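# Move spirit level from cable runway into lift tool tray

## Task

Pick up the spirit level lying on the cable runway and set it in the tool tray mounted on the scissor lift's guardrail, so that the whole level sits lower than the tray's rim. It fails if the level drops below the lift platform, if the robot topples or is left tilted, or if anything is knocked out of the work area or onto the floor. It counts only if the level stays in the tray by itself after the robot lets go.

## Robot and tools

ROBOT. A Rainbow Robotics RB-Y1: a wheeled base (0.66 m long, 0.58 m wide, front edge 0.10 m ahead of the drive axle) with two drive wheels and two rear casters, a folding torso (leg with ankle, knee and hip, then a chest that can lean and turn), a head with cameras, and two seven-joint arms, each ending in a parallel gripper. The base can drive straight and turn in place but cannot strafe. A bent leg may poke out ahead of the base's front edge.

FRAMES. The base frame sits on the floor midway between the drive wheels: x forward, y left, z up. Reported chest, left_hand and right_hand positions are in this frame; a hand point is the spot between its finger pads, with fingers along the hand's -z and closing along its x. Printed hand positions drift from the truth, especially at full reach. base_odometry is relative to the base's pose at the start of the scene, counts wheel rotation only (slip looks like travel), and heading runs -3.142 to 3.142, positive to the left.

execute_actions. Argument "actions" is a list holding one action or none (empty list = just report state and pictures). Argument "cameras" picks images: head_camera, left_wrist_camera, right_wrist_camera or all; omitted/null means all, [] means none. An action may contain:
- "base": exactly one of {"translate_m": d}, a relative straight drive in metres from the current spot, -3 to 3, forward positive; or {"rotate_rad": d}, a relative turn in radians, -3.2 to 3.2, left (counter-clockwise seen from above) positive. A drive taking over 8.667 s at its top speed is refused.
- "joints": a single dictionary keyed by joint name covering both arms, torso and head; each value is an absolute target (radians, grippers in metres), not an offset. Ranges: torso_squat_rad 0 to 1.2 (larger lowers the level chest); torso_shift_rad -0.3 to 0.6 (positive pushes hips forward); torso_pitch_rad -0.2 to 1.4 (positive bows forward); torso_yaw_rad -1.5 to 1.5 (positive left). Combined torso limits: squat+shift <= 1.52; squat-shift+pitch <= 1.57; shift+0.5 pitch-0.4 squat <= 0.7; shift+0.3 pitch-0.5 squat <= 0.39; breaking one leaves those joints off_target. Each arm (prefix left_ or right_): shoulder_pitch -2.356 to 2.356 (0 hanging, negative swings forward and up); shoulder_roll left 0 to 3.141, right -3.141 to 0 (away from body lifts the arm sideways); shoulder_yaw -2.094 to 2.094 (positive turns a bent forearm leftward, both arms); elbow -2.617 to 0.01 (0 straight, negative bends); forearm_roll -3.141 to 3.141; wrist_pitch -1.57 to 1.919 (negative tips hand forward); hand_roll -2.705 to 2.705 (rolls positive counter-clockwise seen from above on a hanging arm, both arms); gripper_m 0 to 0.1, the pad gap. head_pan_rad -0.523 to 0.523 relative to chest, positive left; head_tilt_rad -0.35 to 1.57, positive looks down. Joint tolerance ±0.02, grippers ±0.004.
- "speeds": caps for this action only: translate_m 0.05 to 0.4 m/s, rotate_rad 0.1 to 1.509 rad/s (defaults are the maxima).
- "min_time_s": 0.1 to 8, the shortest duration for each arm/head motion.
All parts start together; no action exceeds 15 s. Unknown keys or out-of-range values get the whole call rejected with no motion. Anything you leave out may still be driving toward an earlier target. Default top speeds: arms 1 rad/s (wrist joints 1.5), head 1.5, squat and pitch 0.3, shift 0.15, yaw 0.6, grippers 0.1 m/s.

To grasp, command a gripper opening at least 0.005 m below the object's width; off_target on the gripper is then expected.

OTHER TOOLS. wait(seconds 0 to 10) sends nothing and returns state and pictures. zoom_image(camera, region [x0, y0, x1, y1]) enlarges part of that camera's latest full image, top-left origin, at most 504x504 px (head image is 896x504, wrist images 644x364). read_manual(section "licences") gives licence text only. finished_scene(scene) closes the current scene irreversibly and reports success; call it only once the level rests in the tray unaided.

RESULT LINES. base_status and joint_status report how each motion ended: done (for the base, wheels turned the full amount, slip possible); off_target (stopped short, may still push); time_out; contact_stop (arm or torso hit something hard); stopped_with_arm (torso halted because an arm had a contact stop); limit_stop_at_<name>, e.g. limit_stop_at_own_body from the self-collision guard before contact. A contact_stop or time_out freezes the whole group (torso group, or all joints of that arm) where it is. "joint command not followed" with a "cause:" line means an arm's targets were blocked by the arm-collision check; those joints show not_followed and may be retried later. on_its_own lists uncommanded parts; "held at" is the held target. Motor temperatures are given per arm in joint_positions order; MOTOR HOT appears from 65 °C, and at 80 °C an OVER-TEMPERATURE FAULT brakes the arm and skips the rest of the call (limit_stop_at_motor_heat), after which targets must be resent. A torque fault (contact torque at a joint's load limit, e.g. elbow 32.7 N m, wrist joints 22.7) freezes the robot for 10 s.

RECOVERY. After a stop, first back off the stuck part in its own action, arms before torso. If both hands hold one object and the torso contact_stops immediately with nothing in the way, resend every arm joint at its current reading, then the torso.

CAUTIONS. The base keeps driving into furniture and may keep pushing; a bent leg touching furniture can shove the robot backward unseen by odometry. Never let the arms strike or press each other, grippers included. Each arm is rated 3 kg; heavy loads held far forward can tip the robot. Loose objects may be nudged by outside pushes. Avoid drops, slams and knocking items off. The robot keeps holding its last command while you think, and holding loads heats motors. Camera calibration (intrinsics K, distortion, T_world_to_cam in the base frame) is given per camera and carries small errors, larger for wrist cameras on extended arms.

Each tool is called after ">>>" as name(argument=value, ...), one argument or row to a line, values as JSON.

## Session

>>> execute_actions(
  actions=[],
)

Scene clock: 0.00 s.
Motor temperatures (°C, as the motors report them): left_arm=[35 30 31 32 44 38 40] | right_arm=[34 35 35 36 36 35 40]
base_odometry: x=+0.000 y=+0.000 heading=+0.000 (m, m, rad; odometry frame)
base_status: not commanded
joint_positions: torso_squat_rad=+0.350 torso_shift_rad=+0.001 torso_pitch_rad=+0.001 torso_yaw_rad=+0.000 left_shoulder_pitch_rad=+0.035 left_shoulder_roll_rad=+0.021 left_shoulder_yaw_rad=+0.012 left_elbow_rad=-0.155 left_forearm_roll_rad=+0.021 left_wrist_pitch_rad=-0.021 left_hand_roll_rad=-0.046 left_gripper_m=+0.101 right_shoulder_pitch_rad=+0.006 right_shoulder_roll_rad=+0.002 right_shoulder_yaw_rad=+0.021 right_elbow_rad=-0.156 right_forearm_roll_rad=+0.031 right_wrist_pitch_rad=-0.024 right_hand_roll_rad=-0.029 right_gripper_m=+0.101 head_pan_rad=+0.000 head_tilt_rad=+0.399
joint_status: not commanded
chest: x=-0.2274 y=+0.0005 z=+1.2476 quat_wxyz=(+1.000, -0.001, +0.000, +0.000) (m; base frame)
left_hand: x=-0.1724 y=+0.2375 z=+0.5646 quat_wxyz=(+0.997, +0.012, -0.071, -0.002) (m; base frame)
right_hand: x=-0.1504 y=-0.2173 z=+0.5669 quat_wxyz=(+0.996, +0.001, -0.087, +0.010) (m; base frame)
pictures: head_camera, left_wrist_camera, right_wrist_camera
camera_calibration (this result's frames):
head_camera: T_world_to_cam=[[0.0328562, -0.998828, -0.0355368, 0.0618343], [-0.375018, 0.0206376, -0.926788, 1.32767], [0.926435, 0.0437776, -0.373901, 0.671293], [0, 0, 0, 1]] pos_world=[-0.126039, 0.00497417, 1.48367]
left_wrist_camera: T_world_to_cam=[[0.989555, 0.0457543, 0.136702, 0.0797269], [-0.0539351, -0.761909, 0.645434, -0.165076], [0.133686, -0.646066, -0.751483, 0.682289], [0, 0, 0, 1]] pos_world=[-0.17901, 0.311383, 0.608376]
right_wrist_camera: T_world_to_cam=[[-0.977896, -0.0706145, -0.196806, -0.0542551], [-0.182671, 0.746504, 0.639815, -0.198723], [0.101736, 0.661624, -0.742902, 0.664005], [0, 0, 0, 1]] pos_world=[-0.15691, -0.294805, 0.609759]
Images, in order (width x height): head_camera 896x504, left_wrist_camera 644x364, right_wrist_camera 644x364.

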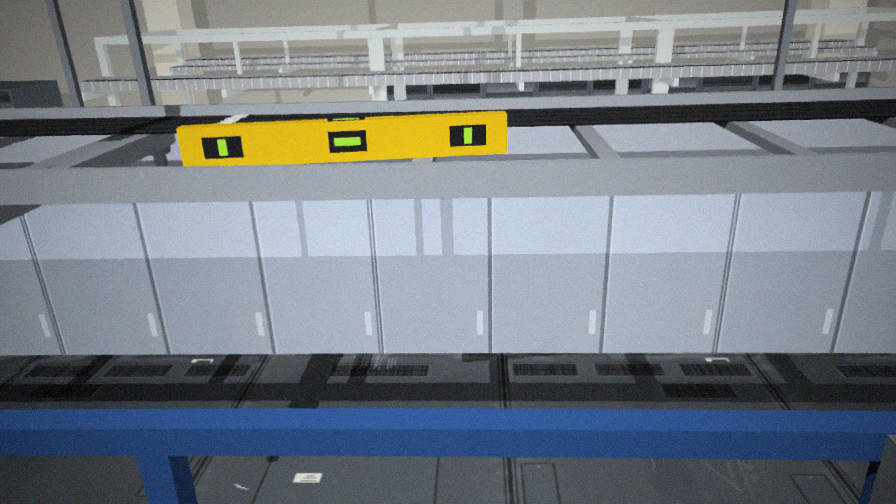

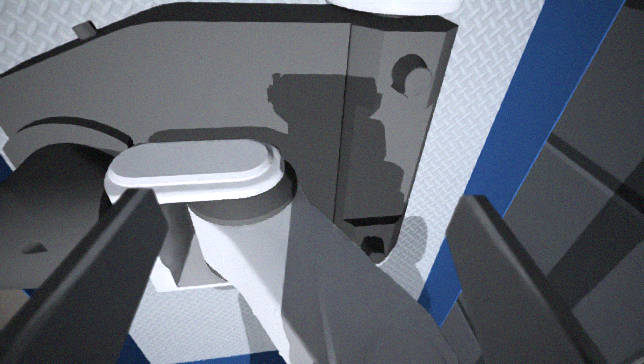

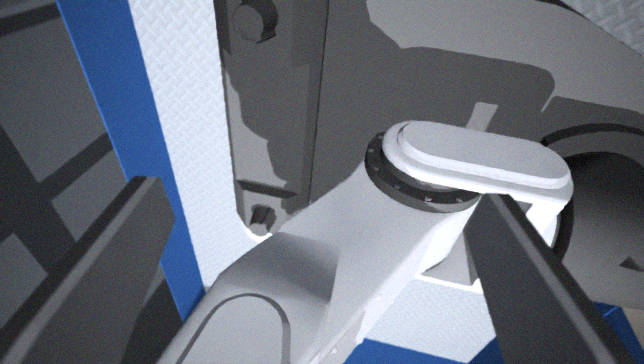

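>>> zoom_image(
  camera="head_camera",
  region=[150, 80, 350, 210],
)

>>> zoom_image(
  camera="head_camera",
  region=[340, 80, 540, 210],
)

>>> zoom_image(
  camera="head_camera",
  region=[696, 374, 896, 504],
)

Region (150, 80, 350, 210) of head_camera's 896x504 image, scaled by 2.520, with more detail than that image has; it fills the top 328 rows of this view, and the rest is white.

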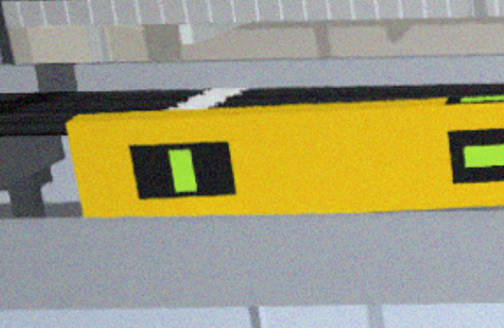

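Region (340, 80, 540, 210) of head_camera's 896x504 image, scaled by 2.520, with more detail than that image has; it fills the top 328 rows of this view, and the rest is white.

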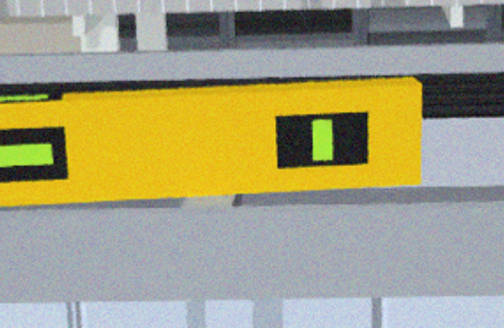

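Region (696, 374, 896, 504) of head_camera's 896x504 image, scaled by 2.520, with more detail than that image has; it fills the top 328 rows of this view, and the rest is white.

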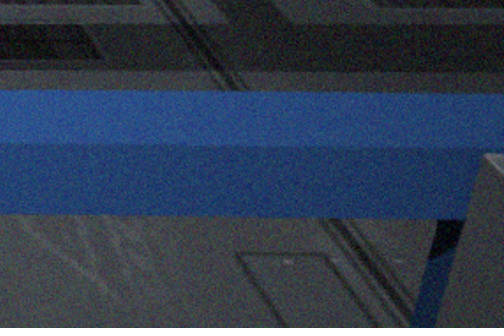

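>>> execute_actions(
  actions=[
    {"joints": {"torso_squat_rad": 0.0, "torso_shift_rad": 0.27, "left_shoulder_pitch_rad": 0.1945, "left_shoulder_roll_rad": 2.842, "left_shoulder_yaw_rad": 0.278, "left_elbow_rad": -1.205, "left_forearm_roll_rad": 2.739, "left_wrist_pitch_rad": 1.683, "left_hand_roll_rad": 0.527, "right_shoulder_roll_rad": -0.08, "head_pan_rad": 0.35, "head_tilt_rad": 0.3}, "min_time_s": 3.2},
  ],
)

Scene clock: 65.27 s.
Motor temperatures (°C, as the motors report them): left_arm=[35 30 32 32 44 38 40] | right_arm=[34 35 35 36 36 35 40]
base_odometry: x=+0.000 y=+0.000 heading=+0.000 (m, m, rad; odometry frame)
base_status: not commanded
joint_positions: torso_squat_rad=+0.165 torso_shift_rad=+0.145 torso_pitch_rad=+0.002 torso_yaw_rad=+0.000 left_shoulder_pitch_rad=+0.096 left_shoulder_roll_rad=+1.030 left_shoulder_yaw_rad=+0.112 left_elbow_rad=-0.561 left_forearm_roll_rad=+1.070 left_wrist_pitch_rad=+0.642 left_hand_roll_rad=+0.176 left_gripper_m=+0.101 right_shoulder_pitch_rad=+0.006 right_shoulder_roll_rad=-0.080 right_shoulder_yaw_rad=+0.021 right_elbow_rad=-0.156 right_forearm_roll_rad=+0.031 right_wrist_pitch_rad=-0.024 right_hand_roll_rad=-0.029 right_gripper_m=+0.101 head_pan_rad=+0.350 head_tilt_rad=+0.300
joint_status: torso_squat_rad contact_stop (moved -0.185 of -0.350); torso_shift_rad contact_stop (moved +0.145 of +0.269); left_shoulder_pitch_rad contact_stop_at_left_shoulder_roll_rad (moved +0.062 of +0.160); left_shoulder_roll_rad contact_stop (moved +1.010 of +2.821); left_shoulder_yaw_rad contact_stop_at_left_shoulder_roll_rad (moved +0.100 of +0.266); left_elbow_rad contact_stop_at_left_shoulder_roll_rad (moved -0.406 of -1.050); left_forearm_roll_rad contact_stop_at_left_shoulder_roll_rad (moved +1.049 of +2.718); left_wrist_pitch_rad contact_stop_at_left_shoulder_roll_rad (moved +0.663 of +1.704); left_hand_roll_rad contact_stop_at_left_shoulder_roll_rad (moved +0.222 of +0.573); the others done
on_its_own: torso_squat_rad is held at +0.165, not at your +0.000, since a contact_stop; torso_shift_rad is held at +0.145, not at your +0.270, since a contact_stop; left_shoulder_pitch_rad is held at +0.096, not at your +0.195, since a contact_stop; left_shoulder_roll_rad is held at +1.031, not at your +2.842, since a contact_stop; left_shoulder_yaw_rad is held at +0.112, not at your +0.278, since a contact_stop; left_elbow_rad is held at -0.561, not at your -1.205, since a contact_stop; left_forearm_roll_rad is held at +1.070, not at your +2.739, since a contact_stop; left_wrist_pitch_rad is held at +0.642, not at your +1.683, since a contact_stop; left_hand_roll_rad is held at +0.176, not at your +0.527, since a contact_stop
chest: x=-0.1273 y=+0.0005 z=+1.2732 quat_wxyz=(+1.000, -0.001, +0.001, +0.000) (m; base frame)
left_hand: x=+0.0082 y=+0.7752 z=+0.8908 quat_wxyz=(+0.831, +0.165, -0.186, +0.498) (m; base frame)
right_hand: x=-0.0513 y=-0.2790 z=+0.5947 quat_wxyz=(+0.995, -0.039, -0.086, +0.014) (m; base frame)
pictures: head_camera, left_wrist_camera, right_wrist_camera
camera_calibration (this result's frames):
head_camera: T_world_to_cam=[[0.376303, -0.925911, -0.0329434, 0.0915983], [-0.273338, -0.0769736, -0.958833, 1.44695], [0.885258, 0.369817, -0.282052, 0.447998], [0, 0, 0, 1]] pos_world=[-0.0355557, 0.0305119, 1.51676]
left_wrist_camera: T_world_to_cam=[[0.390421, 0.790185, 0.472418, -1.03947], [0.585142, -0.609146, 0.535303, 0.0182556], [0.71076, 0.0674381, -0.700194, 0.647137], [0, 0, 0, 1]] pos_world=[-0.0648107, 0.788853, 0.934414]
right_wrist_camera: T_world_to_cam=[[-0.978146, -0.0867146, -0.188976, 0.0345717], [-0.182121, 0.795827, 0.577488, -0.101567], [0.100315, 0.599284, -0.794227, 0.728435], [0, 0, 0, 1]] pos_world=[-0.0577543, -0.352711, 0.643729]
Images, in order (width x height): head_camera 896x504, left_wrist_camera 644x364, right_wrist_camera 644x364.

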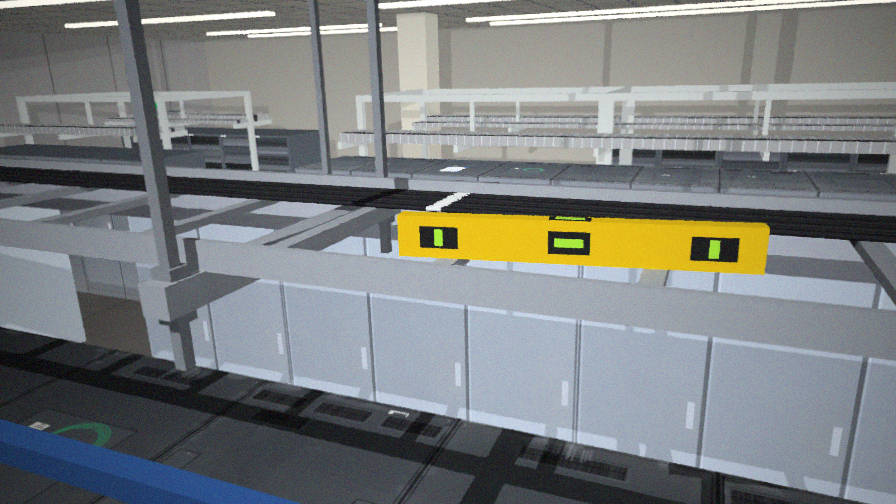

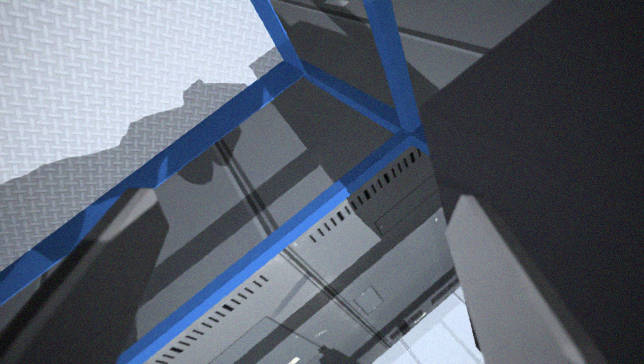

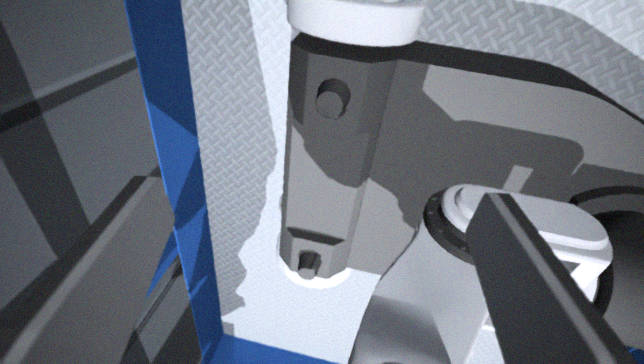

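The hand hit the control box on the end rail. I'll back it off and tuck the arm in before raising it again.

>>> execute_actions(
  actions=[
    {"joints": {"left_shoulder_pitch_rad": 0.1945, "left_shoulder_roll_rad": 0.95, "left_shoulder_yaw_rad": 0.278, "left_elbow_rad": -1.1, "left_forearm_roll_rad": 1.5, "left_wrist_pitch_rad": 1.683, "left_hand_roll_rad": 0.3}},
  ],
  cameras=["left_wrist_camera"],
)

Scene clock: 74.93 s.
Motor temperatures (°C, as the motors report them): left_arm=[35 30 32 32 44 38 40] | right_arm=[34 35 35 36 36 35 40]
base_odometry: x=+0.000 y=+0.000 heading=+0.000 (m, m, rad; odometry frame)
base_status: not commanded
joint_positions: torso_squat_rad=+0.165 torso_shift_rad=+0.145 torso_pitch_rad=+0.002 torso_yaw_rad=+0.000 left_shoulder_pitch_rad=+0.194 left_shoulder_roll_rad=+0.950 left_shoulder_yaw_rad=+0.278 left_elbow_rad=-1.100 left_forearm_roll_rad=+1.500 left_wrist_pitch_rad=+1.683 left_hand_roll_rad=+0.300 left_gripper_m=+0.101 right_shoulder_pitch_rad=+0.006 right_shoulder_roll_rad=-0.080 right_shoulder_yaw_rad=+0.021 right_elbow_rad=-0.156 right_forearm_roll_rad=+0.031 right_wrist_pitch_rad=-0.024 right_hand_roll_rad=-0.029 right_gripper_m=+0.101 head_pan_rad=+0.350 head_tilt_rad=+0.300
joint_status: all done
on_its_own: torso_squat_rad is held at +0.165, not at your +0.000, since a contact_stop; torso_shift_rad is held at +0.145, not at your +0.270, since a contact_stop
chest: x=-0.1273 y=+0.0005 z=+1.2732 quat_wxyz=(+1.000, -0.001, +0.001, +0.000) (m; base frame)
left_hand: x=+0.0514 y=+0.4852 z=+0.9346 quat_wxyz=(+0.851, -0.268, +0.119, +0.436) (m; base frame)
right_hand: x=-0.0513 y=-0.2791 z=+0.5947 quat_wxyz=(+0.995, -0.039, -0.086, +0.014) (m; base frame)
pictures: left_wrist_camera
camera_calibration (this result's frames):
left_wrist_camera: T_world_to_cam=[[0.550397, 0.696928, -0.459734, 0.0604071], [0.6057, 0.0456697, 0.794381, -0.768005], [0.574622, -0.715685, -0.396993, 0.770263], [0, 0, 0, 1]] pos_world=[-0.0106773, 0.544241, 0.943649]
Images, in order (width x height): left_wrist_camera 644x364.

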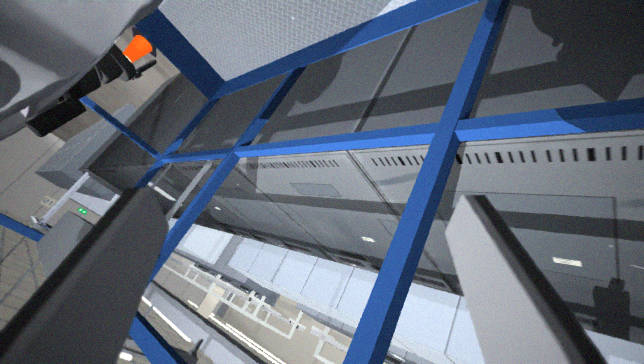

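>>> execute_actions(
  actions=[
    {"joints": {"torso_squat_rad": 0.0, "torso_shift_rad": 0.27, "torso_pitch_rad": 0.0, "torso_yaw_rad": 0.0, "left_shoulder_pitch_rad": 0.1945, "left_shoulder_roll_rad": 2.842, "left_shoulder_yaw_rad": 0.278, "left_elbow_rad": -1.205, "left_forearm_roll_rad": 2.739, "left_wrist_pitch_rad": 1.683, "left_hand_roll_rad": 0.527, "head_pan_rad": 0.5, "head_tilt_rad": 0.2}, "min_time_s": 2.2},
  ],
  cameras=["head_camera", "left_wrist_camera"],
)

Scene clock: 89.97 s.
Motor temperatures (°C, as the motors report them): left_arm=[35 30 32 32 44 38 40] | right_arm=[34 35 35 36 36 35 40]
base_odometry: x=+0.000 y=+0.000 heading=+0.000 (m, m, rad; odometry frame)
base_status: not commanded
joint_positions: torso_squat_rad=+0.000 torso_shift_rad=+0.270 torso_pitch_rad=+0.000 torso_yaw_rad=+0.000 left_shoulder_pitch_rad=+0.194 left_shoulder_roll_rad=+2.842 left_shoulder_yaw_rad=+0.278 left_elbow_rad=-1.205 left_forearm_roll_rad=+2.739 left_wrist_pitch_rad=+1.683 left_hand_roll_rad=+0.527 left_gripper_m=+0.101 right_shoulder_pitch_rad=+0.006 right_shoulder_roll_rad=-0.080 right_shoulder_yaw_rad=+0.021 right_elbow_rad=-0.156 right_forearm_roll_rad=+0.031 right_wrist_pitch_rad=-0.024 right_hand_roll_rad=-0.029 right_gripper_m=+0.101 head_pan_rad=+0.500 head_tilt_rad=+0.200
joint_status: all done
chest: x=-0.0412 y=+0.0005 z=+1.2646 quat_wxyz=(+1.000, -0.001, +0.000, +0.000) (m; base frame)
left_hand: x=+0.3050 y=+0.3004 z=+1.4645 quat_wxyz=(+0.971, +0.008, -0.074, +0.227) (m; base frame)
right_hand: x=+0.0361 y=-0.2792 z=+0.5862 quat_wxyz=(+0.995, -0.039, -0.087, +0.014) (m; base frame)
pictures: head_camera, left_wrist_camera
camera_calibration (this result's frames):
head_camera: T_world_to_cam=[[0.513479, -0.857627, -0.0285387, 0.0551723], [-0.171741, -0.070126, -0.982643, 1.49896], [0.84074, 0.509468, -0.183298, 0.224122], [0, 0, 0, 1]] pos_world=[0.0406747, 0.0382505, 1.5156]
left_wrist_camera: T_world_to_cam=[[0.86344, 0.484434, 0.140696, -0.617772], [0.273559, -0.683991, 0.676256, -0.840664], [0.423836, -0.545418, -0.723106, 1.17512], [0, 0, 0, 1]] pos_world=[0.265321, 0.365196, 1.50516]
Images, in order (width x height): head_camera 896x504, left_wrist_camera 644x364.

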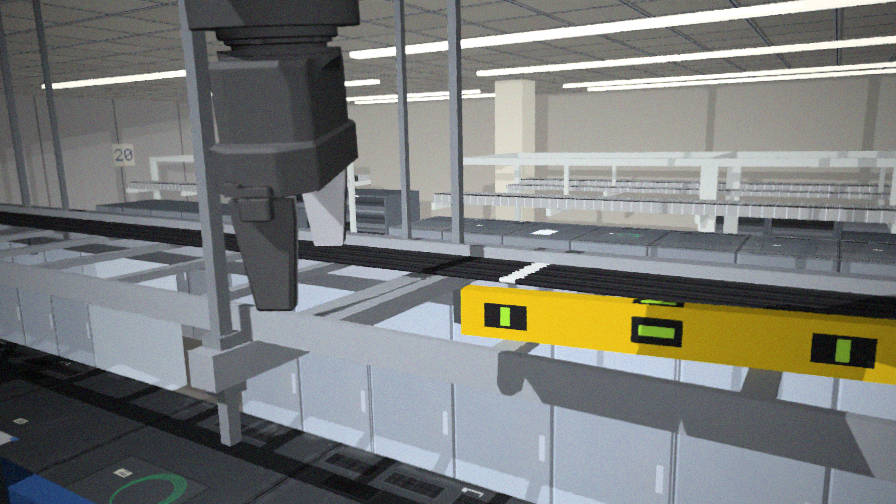

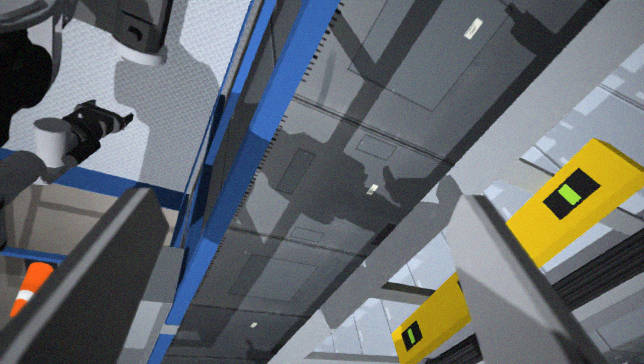

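>>> execute_actions(
  actions=[
    {"base": {"translate_m": 0.19}, "joints": {"torso_yaw_rad": -0.35, "torso_pitch_rad": 0.13, "head_pan_rad": 0.52, "head_tilt_rad": 0.25}},
  ],
)

Scene clock: 99.77 s.
Motor temperatures (°C, as the motors report them): left_arm=[35 30 32 32 44 38 40] | right_arm=[34 35 35 36 36 35 40]
base_odometry: x=+0.190 y=+0.000 heading=+0.000 (m, m, rad; odometry frame)
base_status: done
joint_positions: torso_squat_rad=+0.000 torso_shift_rad=+0.270 torso_pitch_rad=+0.130 torso_yaw_rad=-0.350 left_shoulder_pitch_rad=+0.195 left_shoulder_roll_rad=+2.842 left_shoulder_yaw_rad=+0.278 left_elbow_rad=-1.205 left_forearm_roll_rad=+2.739 left_wrist_pitch_rad=+1.683 left_hand_roll_rad=+0.527 left_gripper_m=+0.101 right_shoulder_pitch_rad=+0.006 right_shoulder_roll_rad=-0.080 right_shoulder_yaw_rad=+0.021 right_elbow_rad=-0.156 right_forearm_roll_rad=+0.031 right_wrist_pitch_rad=-0.024 right_hand_roll_rad=-0.029 right_gripper_m=+0.101 head_pan_rad=+0.520 head_tilt_rad=+0.250
joint_status: all done
chest: x=-0.0011 y=+0.0005 z=+1.2619 quat_wxyz=(+0.983, -0.012, +0.064, -0.174) (m; base frame)
left_hand: x=+0.4492 y=+0.1636 z=+1.4048 quat_wxyz=(+0.998, -0.001, -0.010, +0.054) (m; base frame)
right_hand: x=-0.1118 y=-0.2888 z=+0.5923 quat_wxyz=(+0.986, -0.064, -0.015, -0.156) (m; base frame)
pictures: head_camera, left_wrist_camera, right_wrist_camera
camera_calibration (this result's frames):
head_camera: T_world_to_cam=[[0.200718, -0.978002, -0.0567896, 0.069922], [-0.357075, -0.0190557, -0.933881, 1.44033], [0.912255, 0.207725, -0.353045, 0.414576], [0, 0, 0, 1]] pos_world=[0.122073, 0.00971273, 1.49544]
left_wrist_camera: T_world_to_cam=[[0.987188, 0.15904, 0.0128666, -0.49036], [0.109915, -0.736277, 0.667694, -0.839211], [0.115663, -0.657725, -0.744325, 1.18278], [0, 0, 0, 1]] pos_world=[0.439515, 0.238038, 1.44702]
right_wrist_camera: T_world_to_cam=[[-0.965035, 0.253501, -0.066668, 0.00135801], [0.174336, 0.810665, 0.558953, -0.0482407], [0.195741, 0.527787, -0.826515, 0.747705], [0, 0, 0, 1]] pos_world=[-0.136636, -0.355866, 0.645044]
Images, in order (width x height): head_camera 896x504, left_wrist_camera 644x364, right_wrist_camera 644x364.

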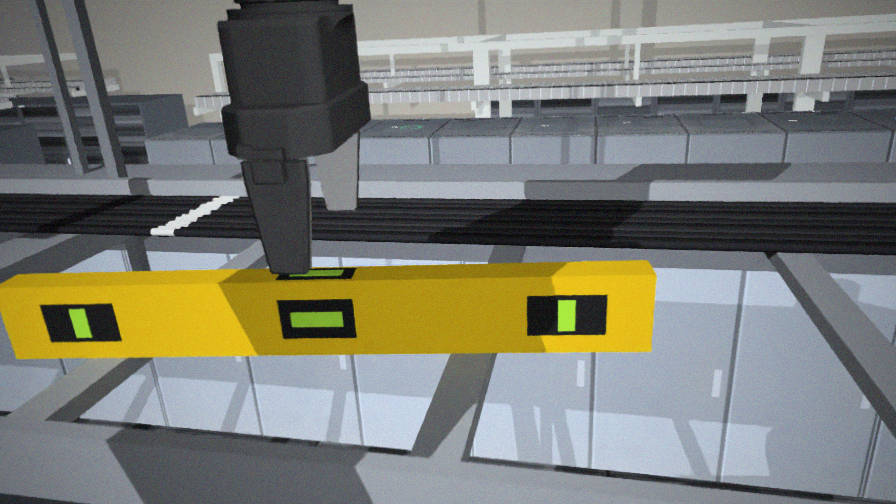

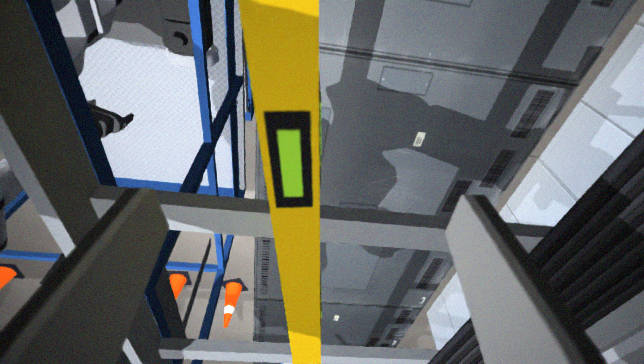

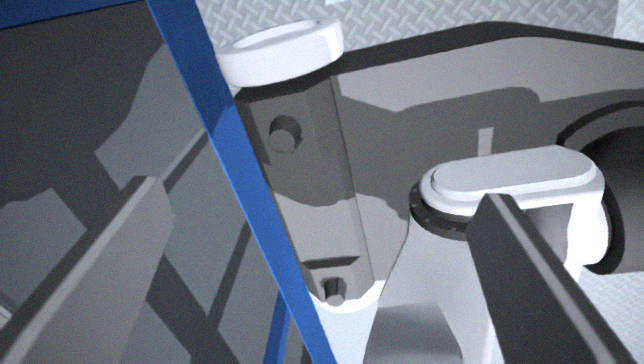

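>>> execute_actions(
  actions=[
    {"joints": {"torso_squat_rad": 0.424, "torso_shift_rad": 0.272, "torso_pitch_rad": 0.15, "left_hand_roll_rad": 0.58, "left_gripper_m": 0.075}},
  ],
  cameras=["head_camera", "left_wrist_camera"],
)

Scene clock: 119.57 s.
Motor temperatures (°C, as the motors report them): left_arm=[35 30 32 33 44 38 40] | right_arm=[34 35 35 36 36 35 40]
base_odometry: x=+0.190 y=+0.000 heading=+0.000 (m, m, rad; odometry frame)
base_status: not commanded
joint_positions: torso_squat_rad=+0.424 torso_shift_rad=+0.272 torso_pitch_rad=+0.150 torso_yaw_rad=-0.350 left_shoulder_pitch_rad=+0.195 left_shoulder_roll_rad=+2.842 left_shoulder_yaw_rad=+0.278 left_elbow_rad=-1.205 left_forearm_roll_rad=+2.739 left_wrist_pitch_rad=+1.683 left_hand_roll_rad=+0.580 left_gripper_m=+0.075 right_shoulder_pitch_rad=+0.006 right_shoulder_roll_rad=-0.080 right_shoulder_yaw_rad=+0.021 right_elbow_rad=-0.156 right_forearm_roll_rad=+0.031 right_wrist_pitch_rad=-0.024 right_hand_roll_rad=-0.029 right_gripper_m=+0.101 head_pan_rad=+0.520 head_tilt_rad=+0.250
joint_status: all done
chest: x=-0.0104 y=+0.0005 z=+1.2010 quat_wxyz=(+0.982, -0.014, +0.074, -0.174) (m; base frame)
left_hand: x=+0.4426 y=+0.1635 z=+1.3350 quat_wxyz=(+0.997, -0.001, +0.000, +0.081) (m; base frame)
right_hand: x=-0.1343 y=-0.2889 z=+0.5337 quat_wxyz=(+0.986, -0.065, -0.005, -0.155) (m; base frame)
pictures: head_camera, left_wrist_camera
camera_calibration (this result's frames):
head_camera: T_world_to_cam=[[0.199552, -0.978003, -0.060739, 0.0730448], [-0.37544, -0.0190552, -0.926651, 1.37125], [0.90511, 0.207719, -0.370984, 0.42304], [0, 0, 0, 1]] pos_world=[0.117348, 0.00969397, 1.43205]
left_wrist_camera: T_world_to_cam=[[0.97744, 0.211109, -0.00667167, -0.461083], [0.161932, -0.728724, 0.665387, -0.813064], [0.135607, -0.651456, -0.746469, 1.12457], [0, 0, 0, 1]] pos_world=[0.429843, 0.237446, 1.37738]
Images, in order (width x height): head_camera 896x504, left_wrist_camera 644x364.

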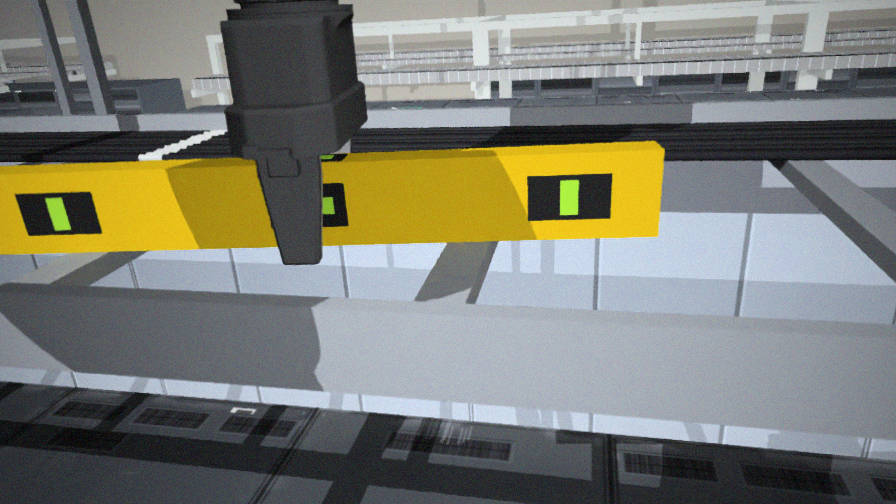

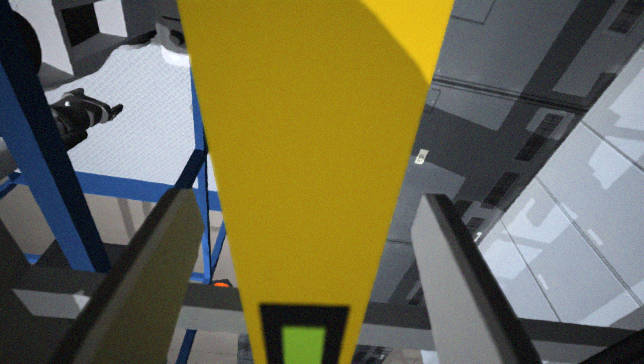

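Centred between the pads. Closing.

>>> execute_actions(
  actions=[
    {"joints": {"left_gripper_m": 0.0}},
  ],
  cameras=["head_camera", "left_wrist_camera"],
)

Scene clock: 122.83 s.
Motor temperatures (°C, as the motors report them): left_arm=[36 30 32 33 44 38 40] | right_arm=[34 35 35 36 36 35 40]
base_odometry: x=+0.190 y=+0.000 heading=+0.000 (m, m, rad; odometry frame)
base_status: not commanded
joint_positions: torso_squat_rad=+0.424 torso_shift_rad=+0.272 torso_pitch_rad=+0.150 torso_yaw_rad=-0.350 left_shoulder_pitch_rad=+0.195 left_shoulder_roll_rad=+2.842 left_shoulder_yaw_rad=+0.278 left_elbow_rad=-1.205 left_forearm_roll_rad=+2.739 left_wrist_pitch_rad=+1.683 left_hand_roll_rad=+0.580 left_gripper_m=+0.022 right_shoulder_pitch_rad=+0.006 right_shoulder_roll_rad=-0.080 right_shoulder_yaw_rad=+0.021 right_elbow_rad=-0.156 right_forearm_roll_rad=+0.031 right_wrist_pitch_rad=-0.024 right_hand_roll_rad=-0.029 right_gripper_m=+0.101 head_pan_rad=+0.520 head_tilt_rad=+0.250
joint_status: left_gripper_m off_target (ended at +0.022, target +0.000)
chest: x=-0.0104 y=+0.0005 z=+1.2010 quat_wxyz=(+0.982, -0.014, +0.074, -0.174) (m; base frame)
left_hand: x=+0.4426 y=+0.1635 z=+1.3350 quat_wxyz=(+0.997, -0.001, +0.000, +0.081) (m; base frame)
right_hand: x=-0.1343 y=-0.2889 z=+0.5337 quat_wxyz=(+0.986, -0.065, -0.005, -0.155) (m; base frame)
pictures: head_camera, left_wrist_camera
camera_calibration (this result's frames):
head_camera: T_world_to_cam=[[0.199552, -0.978003, -0.0607388, 0.0730447], [-0.37544, -0.0190555, -0.926651, 1.37125], [0.90511, 0.207719, -0.370984, 0.423041], [0, 0, 0, 1]] pos_world=[0.117348, 0.00969423, 1.43205]
left_wrist_camera: T_world_to_cam=[[0.977438, 0.211119, -0.00667053, -0.461086], [0.161939, -0.728721, 0.665388, -0.813068], [0.135615, -0.651456, -0.746468, 1.12456], [0, 0, 0, 1]] pos_world=[0.429843, 0.237446, 1.37738]
Images, in order (width x height): head_camera 896x504, left_wrist_camera 644x364.

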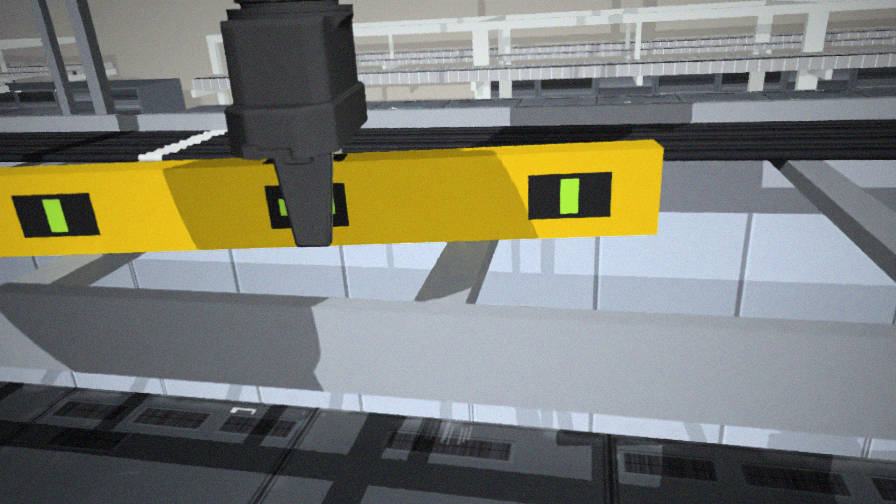

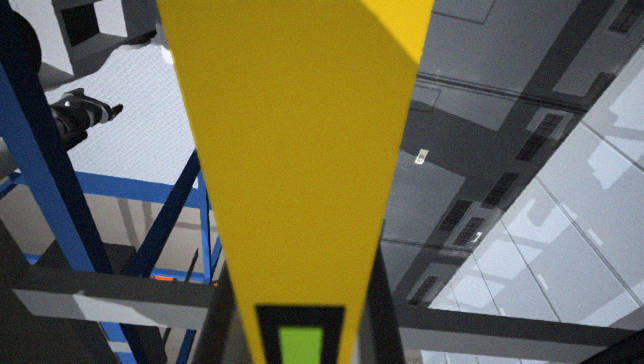

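>>> execute_actions(
  actions=[
    {"joints": {"torso_squat_rad": 0.28, "torso_pitch_rad": 0.07, "torso_shift_rad": 0.22}},
  ],
  cameras=["head_camera"],
)

Scene clock: 128.90 s.
Motor temperatures (°C, as the motors report them): left_arm=[36 30 32 33 44 38 40] | right_arm=[34 35 35 36 36 35 40]
base_odometry: x=+0.190 y=+0.000 heading=+0.000 (m, m, rad; odometry frame)
base_status: not commanded
joint_positions: torso_squat_rad=+0.280 torso_shift_rad=+0.220 torso_pitch_rad=+0.070 torso_yaw_rad=-0.350 left_shoulder_pitch_rad=+0.195 left_shoulder_roll_rad=+2.842 left_shoulder_yaw_rad=+0.278 left_elbow_rad=-1.205 left_forearm_roll_rad=+2.739 left_wrist_pitch_rad=+1.683 left_hand_roll_rad=+0.580 left_gripper_m=+0.022 right_shoulder_pitch_rad=+0.006 right_shoulder_roll_rad=-0.080 right_shoulder_yaw_rad=+0.021 right_elbow_rad=-0.156 right_forearm_roll_rad=+0.031 right_wrist_pitch_rad=-0.024 right_hand_roll_rad=-0.029 right_gripper_m=+0.101 head_pan_rad=+0.520 head_tilt_rad=+0.250
joint_status: all done
chest: x=-0.0596 y=+0.0005 z=+1.2457 quat_wxyz=(+0.984, -0.007, +0.034, -0.174) (m; base frame)
left_hand: x=+0.3813 y=+0.1636 z=+1.4154 quat_wxyz=(+0.996, -0.004, -0.040, +0.081) (m; base frame)
right_hand: x=-0.1299 y=-0.2889 z=+0.5706 quat_wxyz=(+0.985, -0.059, -0.045, -0.157) (m; base frame)
pictures: head_camera
camera_calibration (this result's frames):
head_camera: T_world_to_cam=[[0.203786, -0.977998, -0.044618, 0.0657533], [-0.300289, -0.0190638, -0.953658, 1.4323], [0.931825, 0.20774, -0.297567, 0.394249], [0, 0, 0, 1]] pos_world=[0.0493328, 0.00971018, 1.48617]
Images, in order (width x height): head_camera 896x504.

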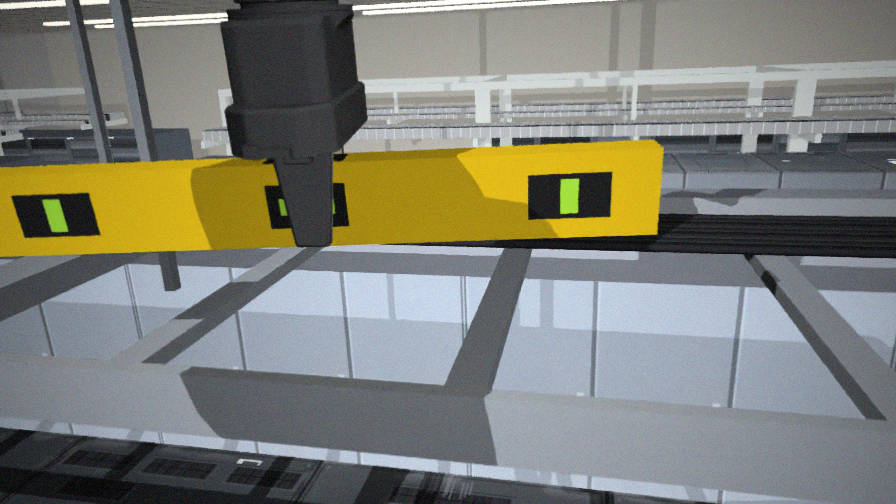

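>>> execute_actions(
  actions=[
    {"base": {"translate_m": -0.22}, "joints": {"torso_pitch_rad": 0.0, "torso_shift_rad": 0.06, "torso_squat_rad": 0.1, "torso_yaw_rad": -0.25, "head_tilt_rad": 0.6, "head_pan_rad": -0.5}},
  ],
)

Scene clock: 143.07 s.
Motor temperatures (°C, as the motors report them): left_arm=[36 30 32 33 44 38 40] | right_arm=[34 35 35 36 36 35 40]
base_odometry: x=-0.030 y=+0.000 heading=+0.000 (m, m, rad; odometry frame)
base_status: done
joint_positions: torso_squat_rad=+0.100 torso_shift_rad=+0.060 torso_pitch_rad=+0.000 torso_yaw_rad=-0.250 left_shoulder_pitch_rad=+0.195 left_shoulder_roll_rad=+2.842 left_shoulder_yaw_rad=+0.278 left_elbow_rad=-1.205 left_forearm_roll_rad=+2.739 left_wrist_pitch_rad=+1.683 left_hand_roll_rad=+0.580 left_gripper_m=+0.022 right_shoulder_pitch_rad=+0.006 right_shoulder_roll_rad=-0.080 right_shoulder_yaw_rad=+0.021 right_elbow_rad=-0.156 right_forearm_roll_rad=+0.031 right_wrist_pitch_rad=-0.024 right_hand_roll_rad=-0.029 right_gripper_m=+0.101 head_pan_rad=-0.500 head_tilt_rad=+0.600
joint_status: all done
chest: x=-0.1863 y=+0.0006 z=+1.2852 quat_wxyz=(+0.992, -0.001, +0.000, -0.125) (m; base frame)
left_hand: x=+0.2232 y=+0.2055 z=+1.4853 quat_wxyz=(+0.989, -0.003, -0.075, +0.130) (m; base frame)
right_hand: x=-0.1803 y=-0.2897 z=+0.6069 quat_wxyz=(+0.989, -0.050, -0.081, -0.110) (m; base frame)
pictures: head_camera, left_wrist_camera, right_wrist_camera
camera_calibration (this result's frames):
head_camera: T_world_to_cam=[[-0.662553, -0.747854, -0.0416942, -0.047988], [-0.38896, 0.391098, -0.834118, 1.23953], [0.640105, -0.53643, -0.550008, 0.859944], [0, 0, 0, 1]] pos_world=[-0.100123, -0.0593647, 1.50489]
left_wrist_camera: T_world_to_cam=[[0.941582, 0.306589, 0.139381, -0.48302], [0.133134, -0.718992, 0.682148, -0.867445], [0.309353, -0.623742, -0.717807, 1.2068], [0, 0, 0, 1]] pos_world=[0.196963, 0.277133, 1.5253]
right_wrist_camera: T_world_to_cam=[[-0.968816, 0.157632, -0.191173, -0.0164621], [0.0190413, 0.816626, 0.576853, -0.0808994], [0.247048, 0.555225, -0.794162, 0.771112], [0, 0, 0, 1]] pos_world=[-0.20491, -0.359481, 0.655908]
Images, in order (width x height): head_camera 896x504, left_wrist_camera 644x364, right_wrist_camera 644x364.

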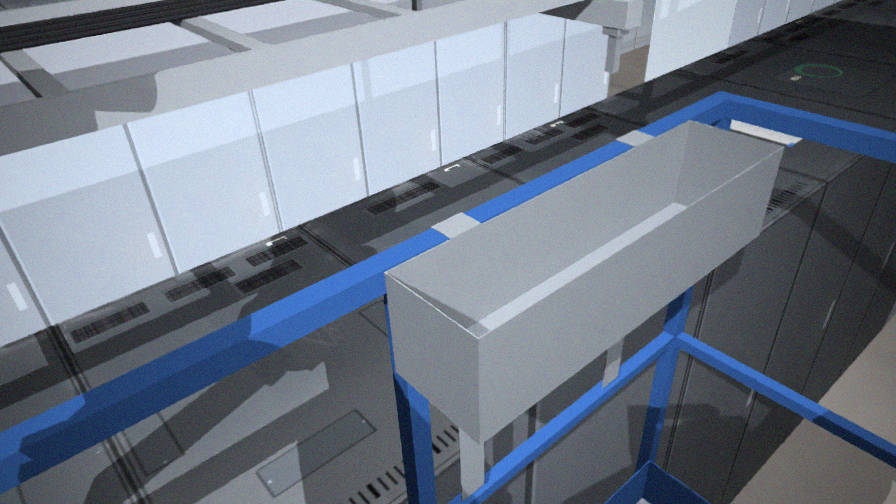

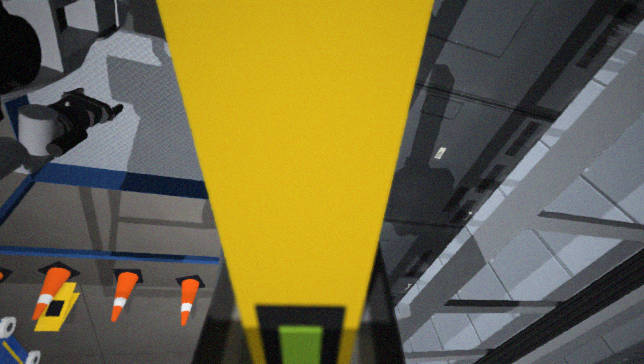

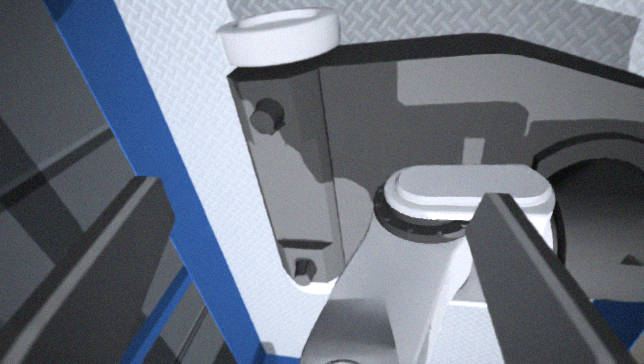

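>>> execute_actions(
  actions=[
    {"base": {"rotate_rad": -1.598}, "joints": {"torso_shift_rad": 0.0, "torso_squat_rad": 0.0, "torso_yaw_rad": 0.0, "left_shoulder_pitch_rad": 0.9835, "left_shoulder_roll_rad": 2.793, "left_shoulder_yaw_rad": 0.594, "left_elbow_rad": -1.439, "left_forearm_roll_rad": 2.519, "left_wrist_pitch_rad": 1.023, "left_hand_roll_rad": 1.775, "right_shoulder_roll_rad": -0.03, "head_pan_rad": 0.45, "head_tilt_rad": 0.6}, "min_time_s": 3.5},
  ],
)

Scene clock: 155.73 s.
Motor temperatures (°C, as the motors report them): left_arm=[36 30 32 33 44 38 40] | right_arm=[34 35 35 36 36 35 40]
base_odometry: x=-0.030 y=+0.000 heading=-1.597 (m, m, rad; odometry frame)
base_status: done
joint_positions: torso_squat_rad=+0.000 torso_shift_rad=+0.000 torso_pitch_rad=+0.000 torso_yaw_rad=+0.000 left_shoulder_pitch_rad=+0.984 left_shoulder_roll_rad=+2.793 left_shoulder_yaw_rad=+0.593 left_elbow_rad=-1.439 left_forearm_roll_rad=+2.519 left_wrist_pitch_rad=+1.023 left_hand_roll_rad=+1.775 left_gripper_m=+0.022 right_shoulder_pitch_rad=+0.006 right_shoulder_roll_rad=-0.030 right_shoulder_yaw_rad=+0.021 right_elbow_rad=-0.156 right_forearm_roll_rad=+0.031 right_wrist_pitch_rad=-0.024 right_hand_roll_rad=-0.029 right_gripper_m=+0.101 head_pan_rad=+0.450 head_tilt_rad=+0.600
joint_status: all done
chest: x=-0.2281 y=+0.0006 z=+1.2899 quat_wxyz=(+1.000, -0.001, +0.000, +0.000) (m; base frame)
left_hand: x=+0.2018 y=+0.3106 z=+1.1790 quat_wxyz=(+0.707, +0.000, +0.000, +0.707) (m; base frame)
right_hand: x=-0.1505 y=-0.2415 z=+0.6096 quat_wxyz=(+0.996, -0.014, -0.087, +0.012) (m; base frame)
pictures: head_camera, left_wrist_camera, right_wrist_camera
camera_calibration (this result's frames):
head_camera: T_world_to_cam=[[0.456961, -0.888525, -0.0413431, 0.159436], [-0.506247, -0.221579, -0.833437, 1.20067], [0.731369, 0.401778, -0.551066, 0.911411], [0, 0, 0, 1]] pos_world=[-0.131597, 0.0415212, 1.50952]
left_wrist_camera: T_world_to_cam=[[-0.0512856, 0.998659, -0.00712066, -0.294338], [0.746506, 0.0430708, 0.663983, -0.919189], [0.663399, 0.0287372, -0.747714, 0.820272], [0, 0, 0, 1]] pos_world=[0.126918, 0.309961, 1.22156]
right_wrist_camera: T_world_to_cam=[[-0.977716, -0.0772721, -0.195196, -0.0502418], [-0.183466, 0.766447, 0.615548, -0.188578], [0.102042, 0.637642, -0.763544, 0.718591], [0, 0, 0, 1]] pos_world=[-0.157047, -0.317551, 0.654948]
Images, in order (width x height): head_camera 896x504, left_wrist_camera 644x364, right_wrist_camera 644x364.

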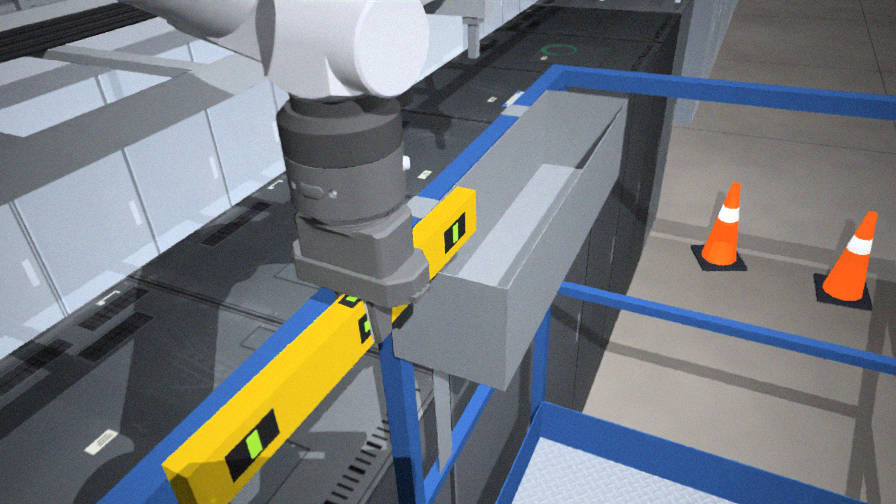

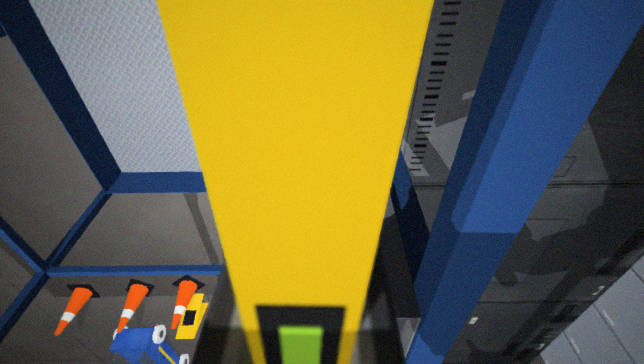

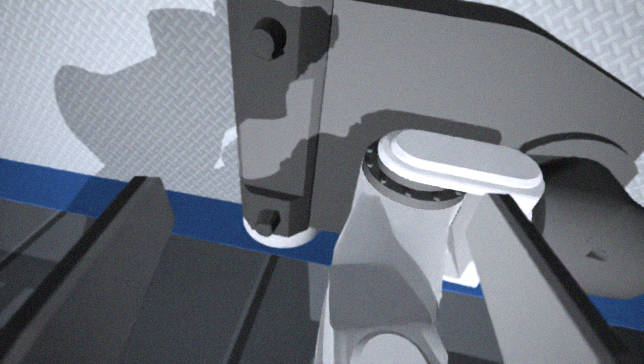

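>>> execute_actions(
  actions=[],
)

Scene clock: 166.50 s.
Motor temperatures (°C, as the motors report them): left_arm=[36 30 32 33 44 38 40] | right_arm=[34 35 35 36 36 35 40]
base_odometry: x=-0.030 y=+0.000 heading=-1.597 (m, m, rad; odometry frame)
base_status: done
joint_positions: torso_squat_rad=+0.000 torso_shift_rad=+0.000 torso_pitch_rad=+0.000 torso_yaw_rad=+0.000 left_shoulder_pitch_rad=+0.984 left_shoulder_roll_rad=+2.793 left_shoulder_yaw_rad=+0.593 left_elbow_rad=-1.439 left_forearm_roll_rad=+2.519 left_wrist_pitch_rad=+1.023 left_hand_roll_rad=+1.775 left_gripper_m=+0.022 right_shoulder_pitch_rad=+0.006 right_shoulder_roll_rad=-0.030 right_shoulder_yaw_rad=+0.021 right_elbow_rad=-0.156 right_forearm_roll_rad=+0.031 right_wrist_pitch_rad=-0.024 right_hand_roll_rad=-0.029 right_gripper_m=+0.101 head_pan_rad=+0.450 head_tilt_rad=+0.600
joint_status: all done
chest: x=-0.2281 y=+0.0006 z=+1.2899 quat_wxyz=(+1.000, -0.001, +0.000, +0.000) (m; base frame)
left_hand: x=+0.2018 y=+0.3106 z=+1.1790 quat_wxyz=(+0.707, +0.000, +0.000, +0.707) (m; base frame)
right_hand: x=-0.1505 y=-0.2415 z=+0.6096 quat_wxyz=(+0.996, -0.014, -0.087, +0.012) (m; base frame)
pictures: head_camera, left_wrist_camera, right_wrist_camera
camera_calibration (this result's frames):
head_camera: T_world_to_cam=[[0.456961, -0.888525, -0.0413451, 0.159436], [-0.506249, -0.221578, -0.833436, 1.20067], [0.731368, 0.401779, -0.551067, 0.911411], [0, 0, 0, 1]] pos_world=[-0.131595, 0.0415195, 1.50952]
left_wrist_camera: T_world_to_cam=[[-0.0512909, 0.998658, -0.00712184, -0.294335], [0.746506, 0.0430756, 0.663983, -0.919191], [0.663398, 0.0287398, -0.747714, 0.82027], [0, 0, 0, 1]] pos_world=[0.126919, 0.30996, 1.22156]
right_wrist_camera: T_world_to_cam=[[-0.977716, -0.0772721, -0.195194, -0.0502423], [-0.183465, 0.766446, 0.615549, -0.188579], [0.102041, 0.637643, -0.763544, 0.71859], [0, 0, 0, 1]] pos_world=[-0.157046, -0.317551, 0.654947]
Images, in order (width x height): head_camera 896x504, left_wrist_camera 644x364, right_wrist_camera 644x364.

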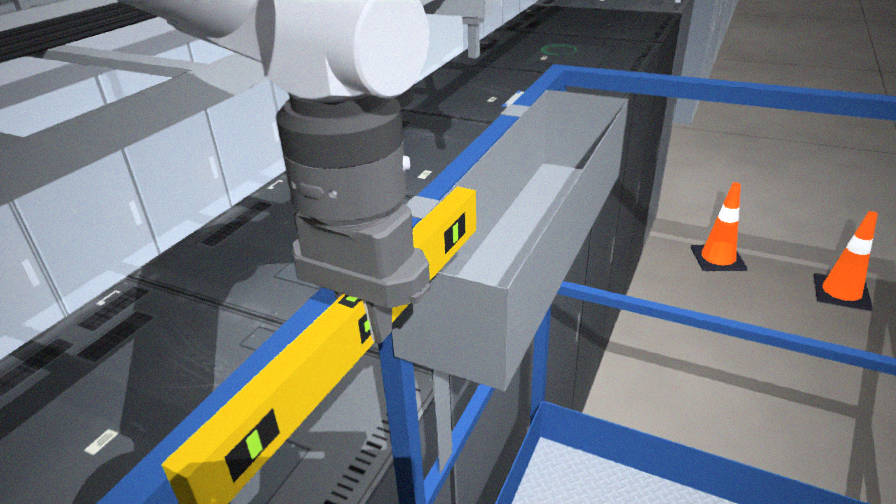

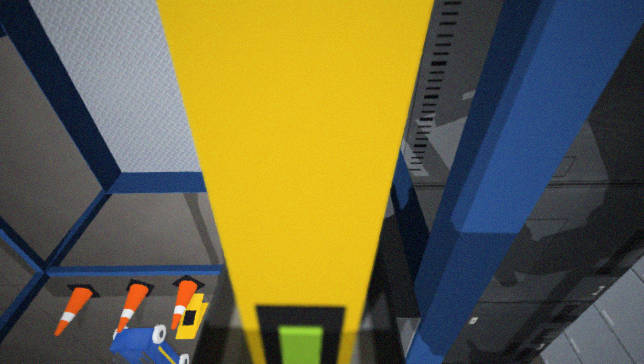

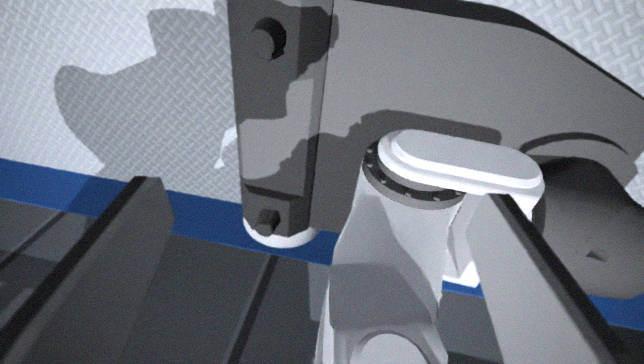

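>>> zoom_image(
  camera="head_camera",
  region=[380, 60, 660, 340],
)

Region (380, 60, 660, 340) of head_camera's 896x504 image, scaled by 1.800, with more detail than that image has.

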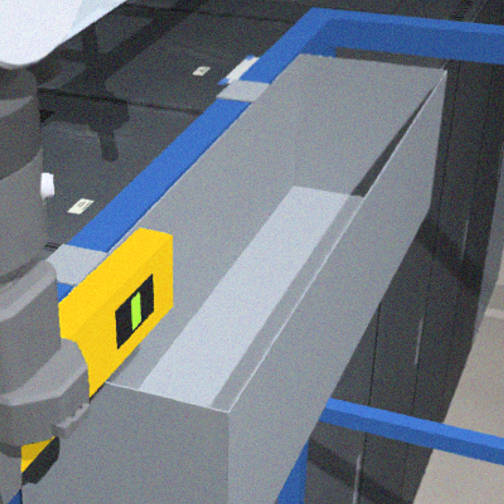

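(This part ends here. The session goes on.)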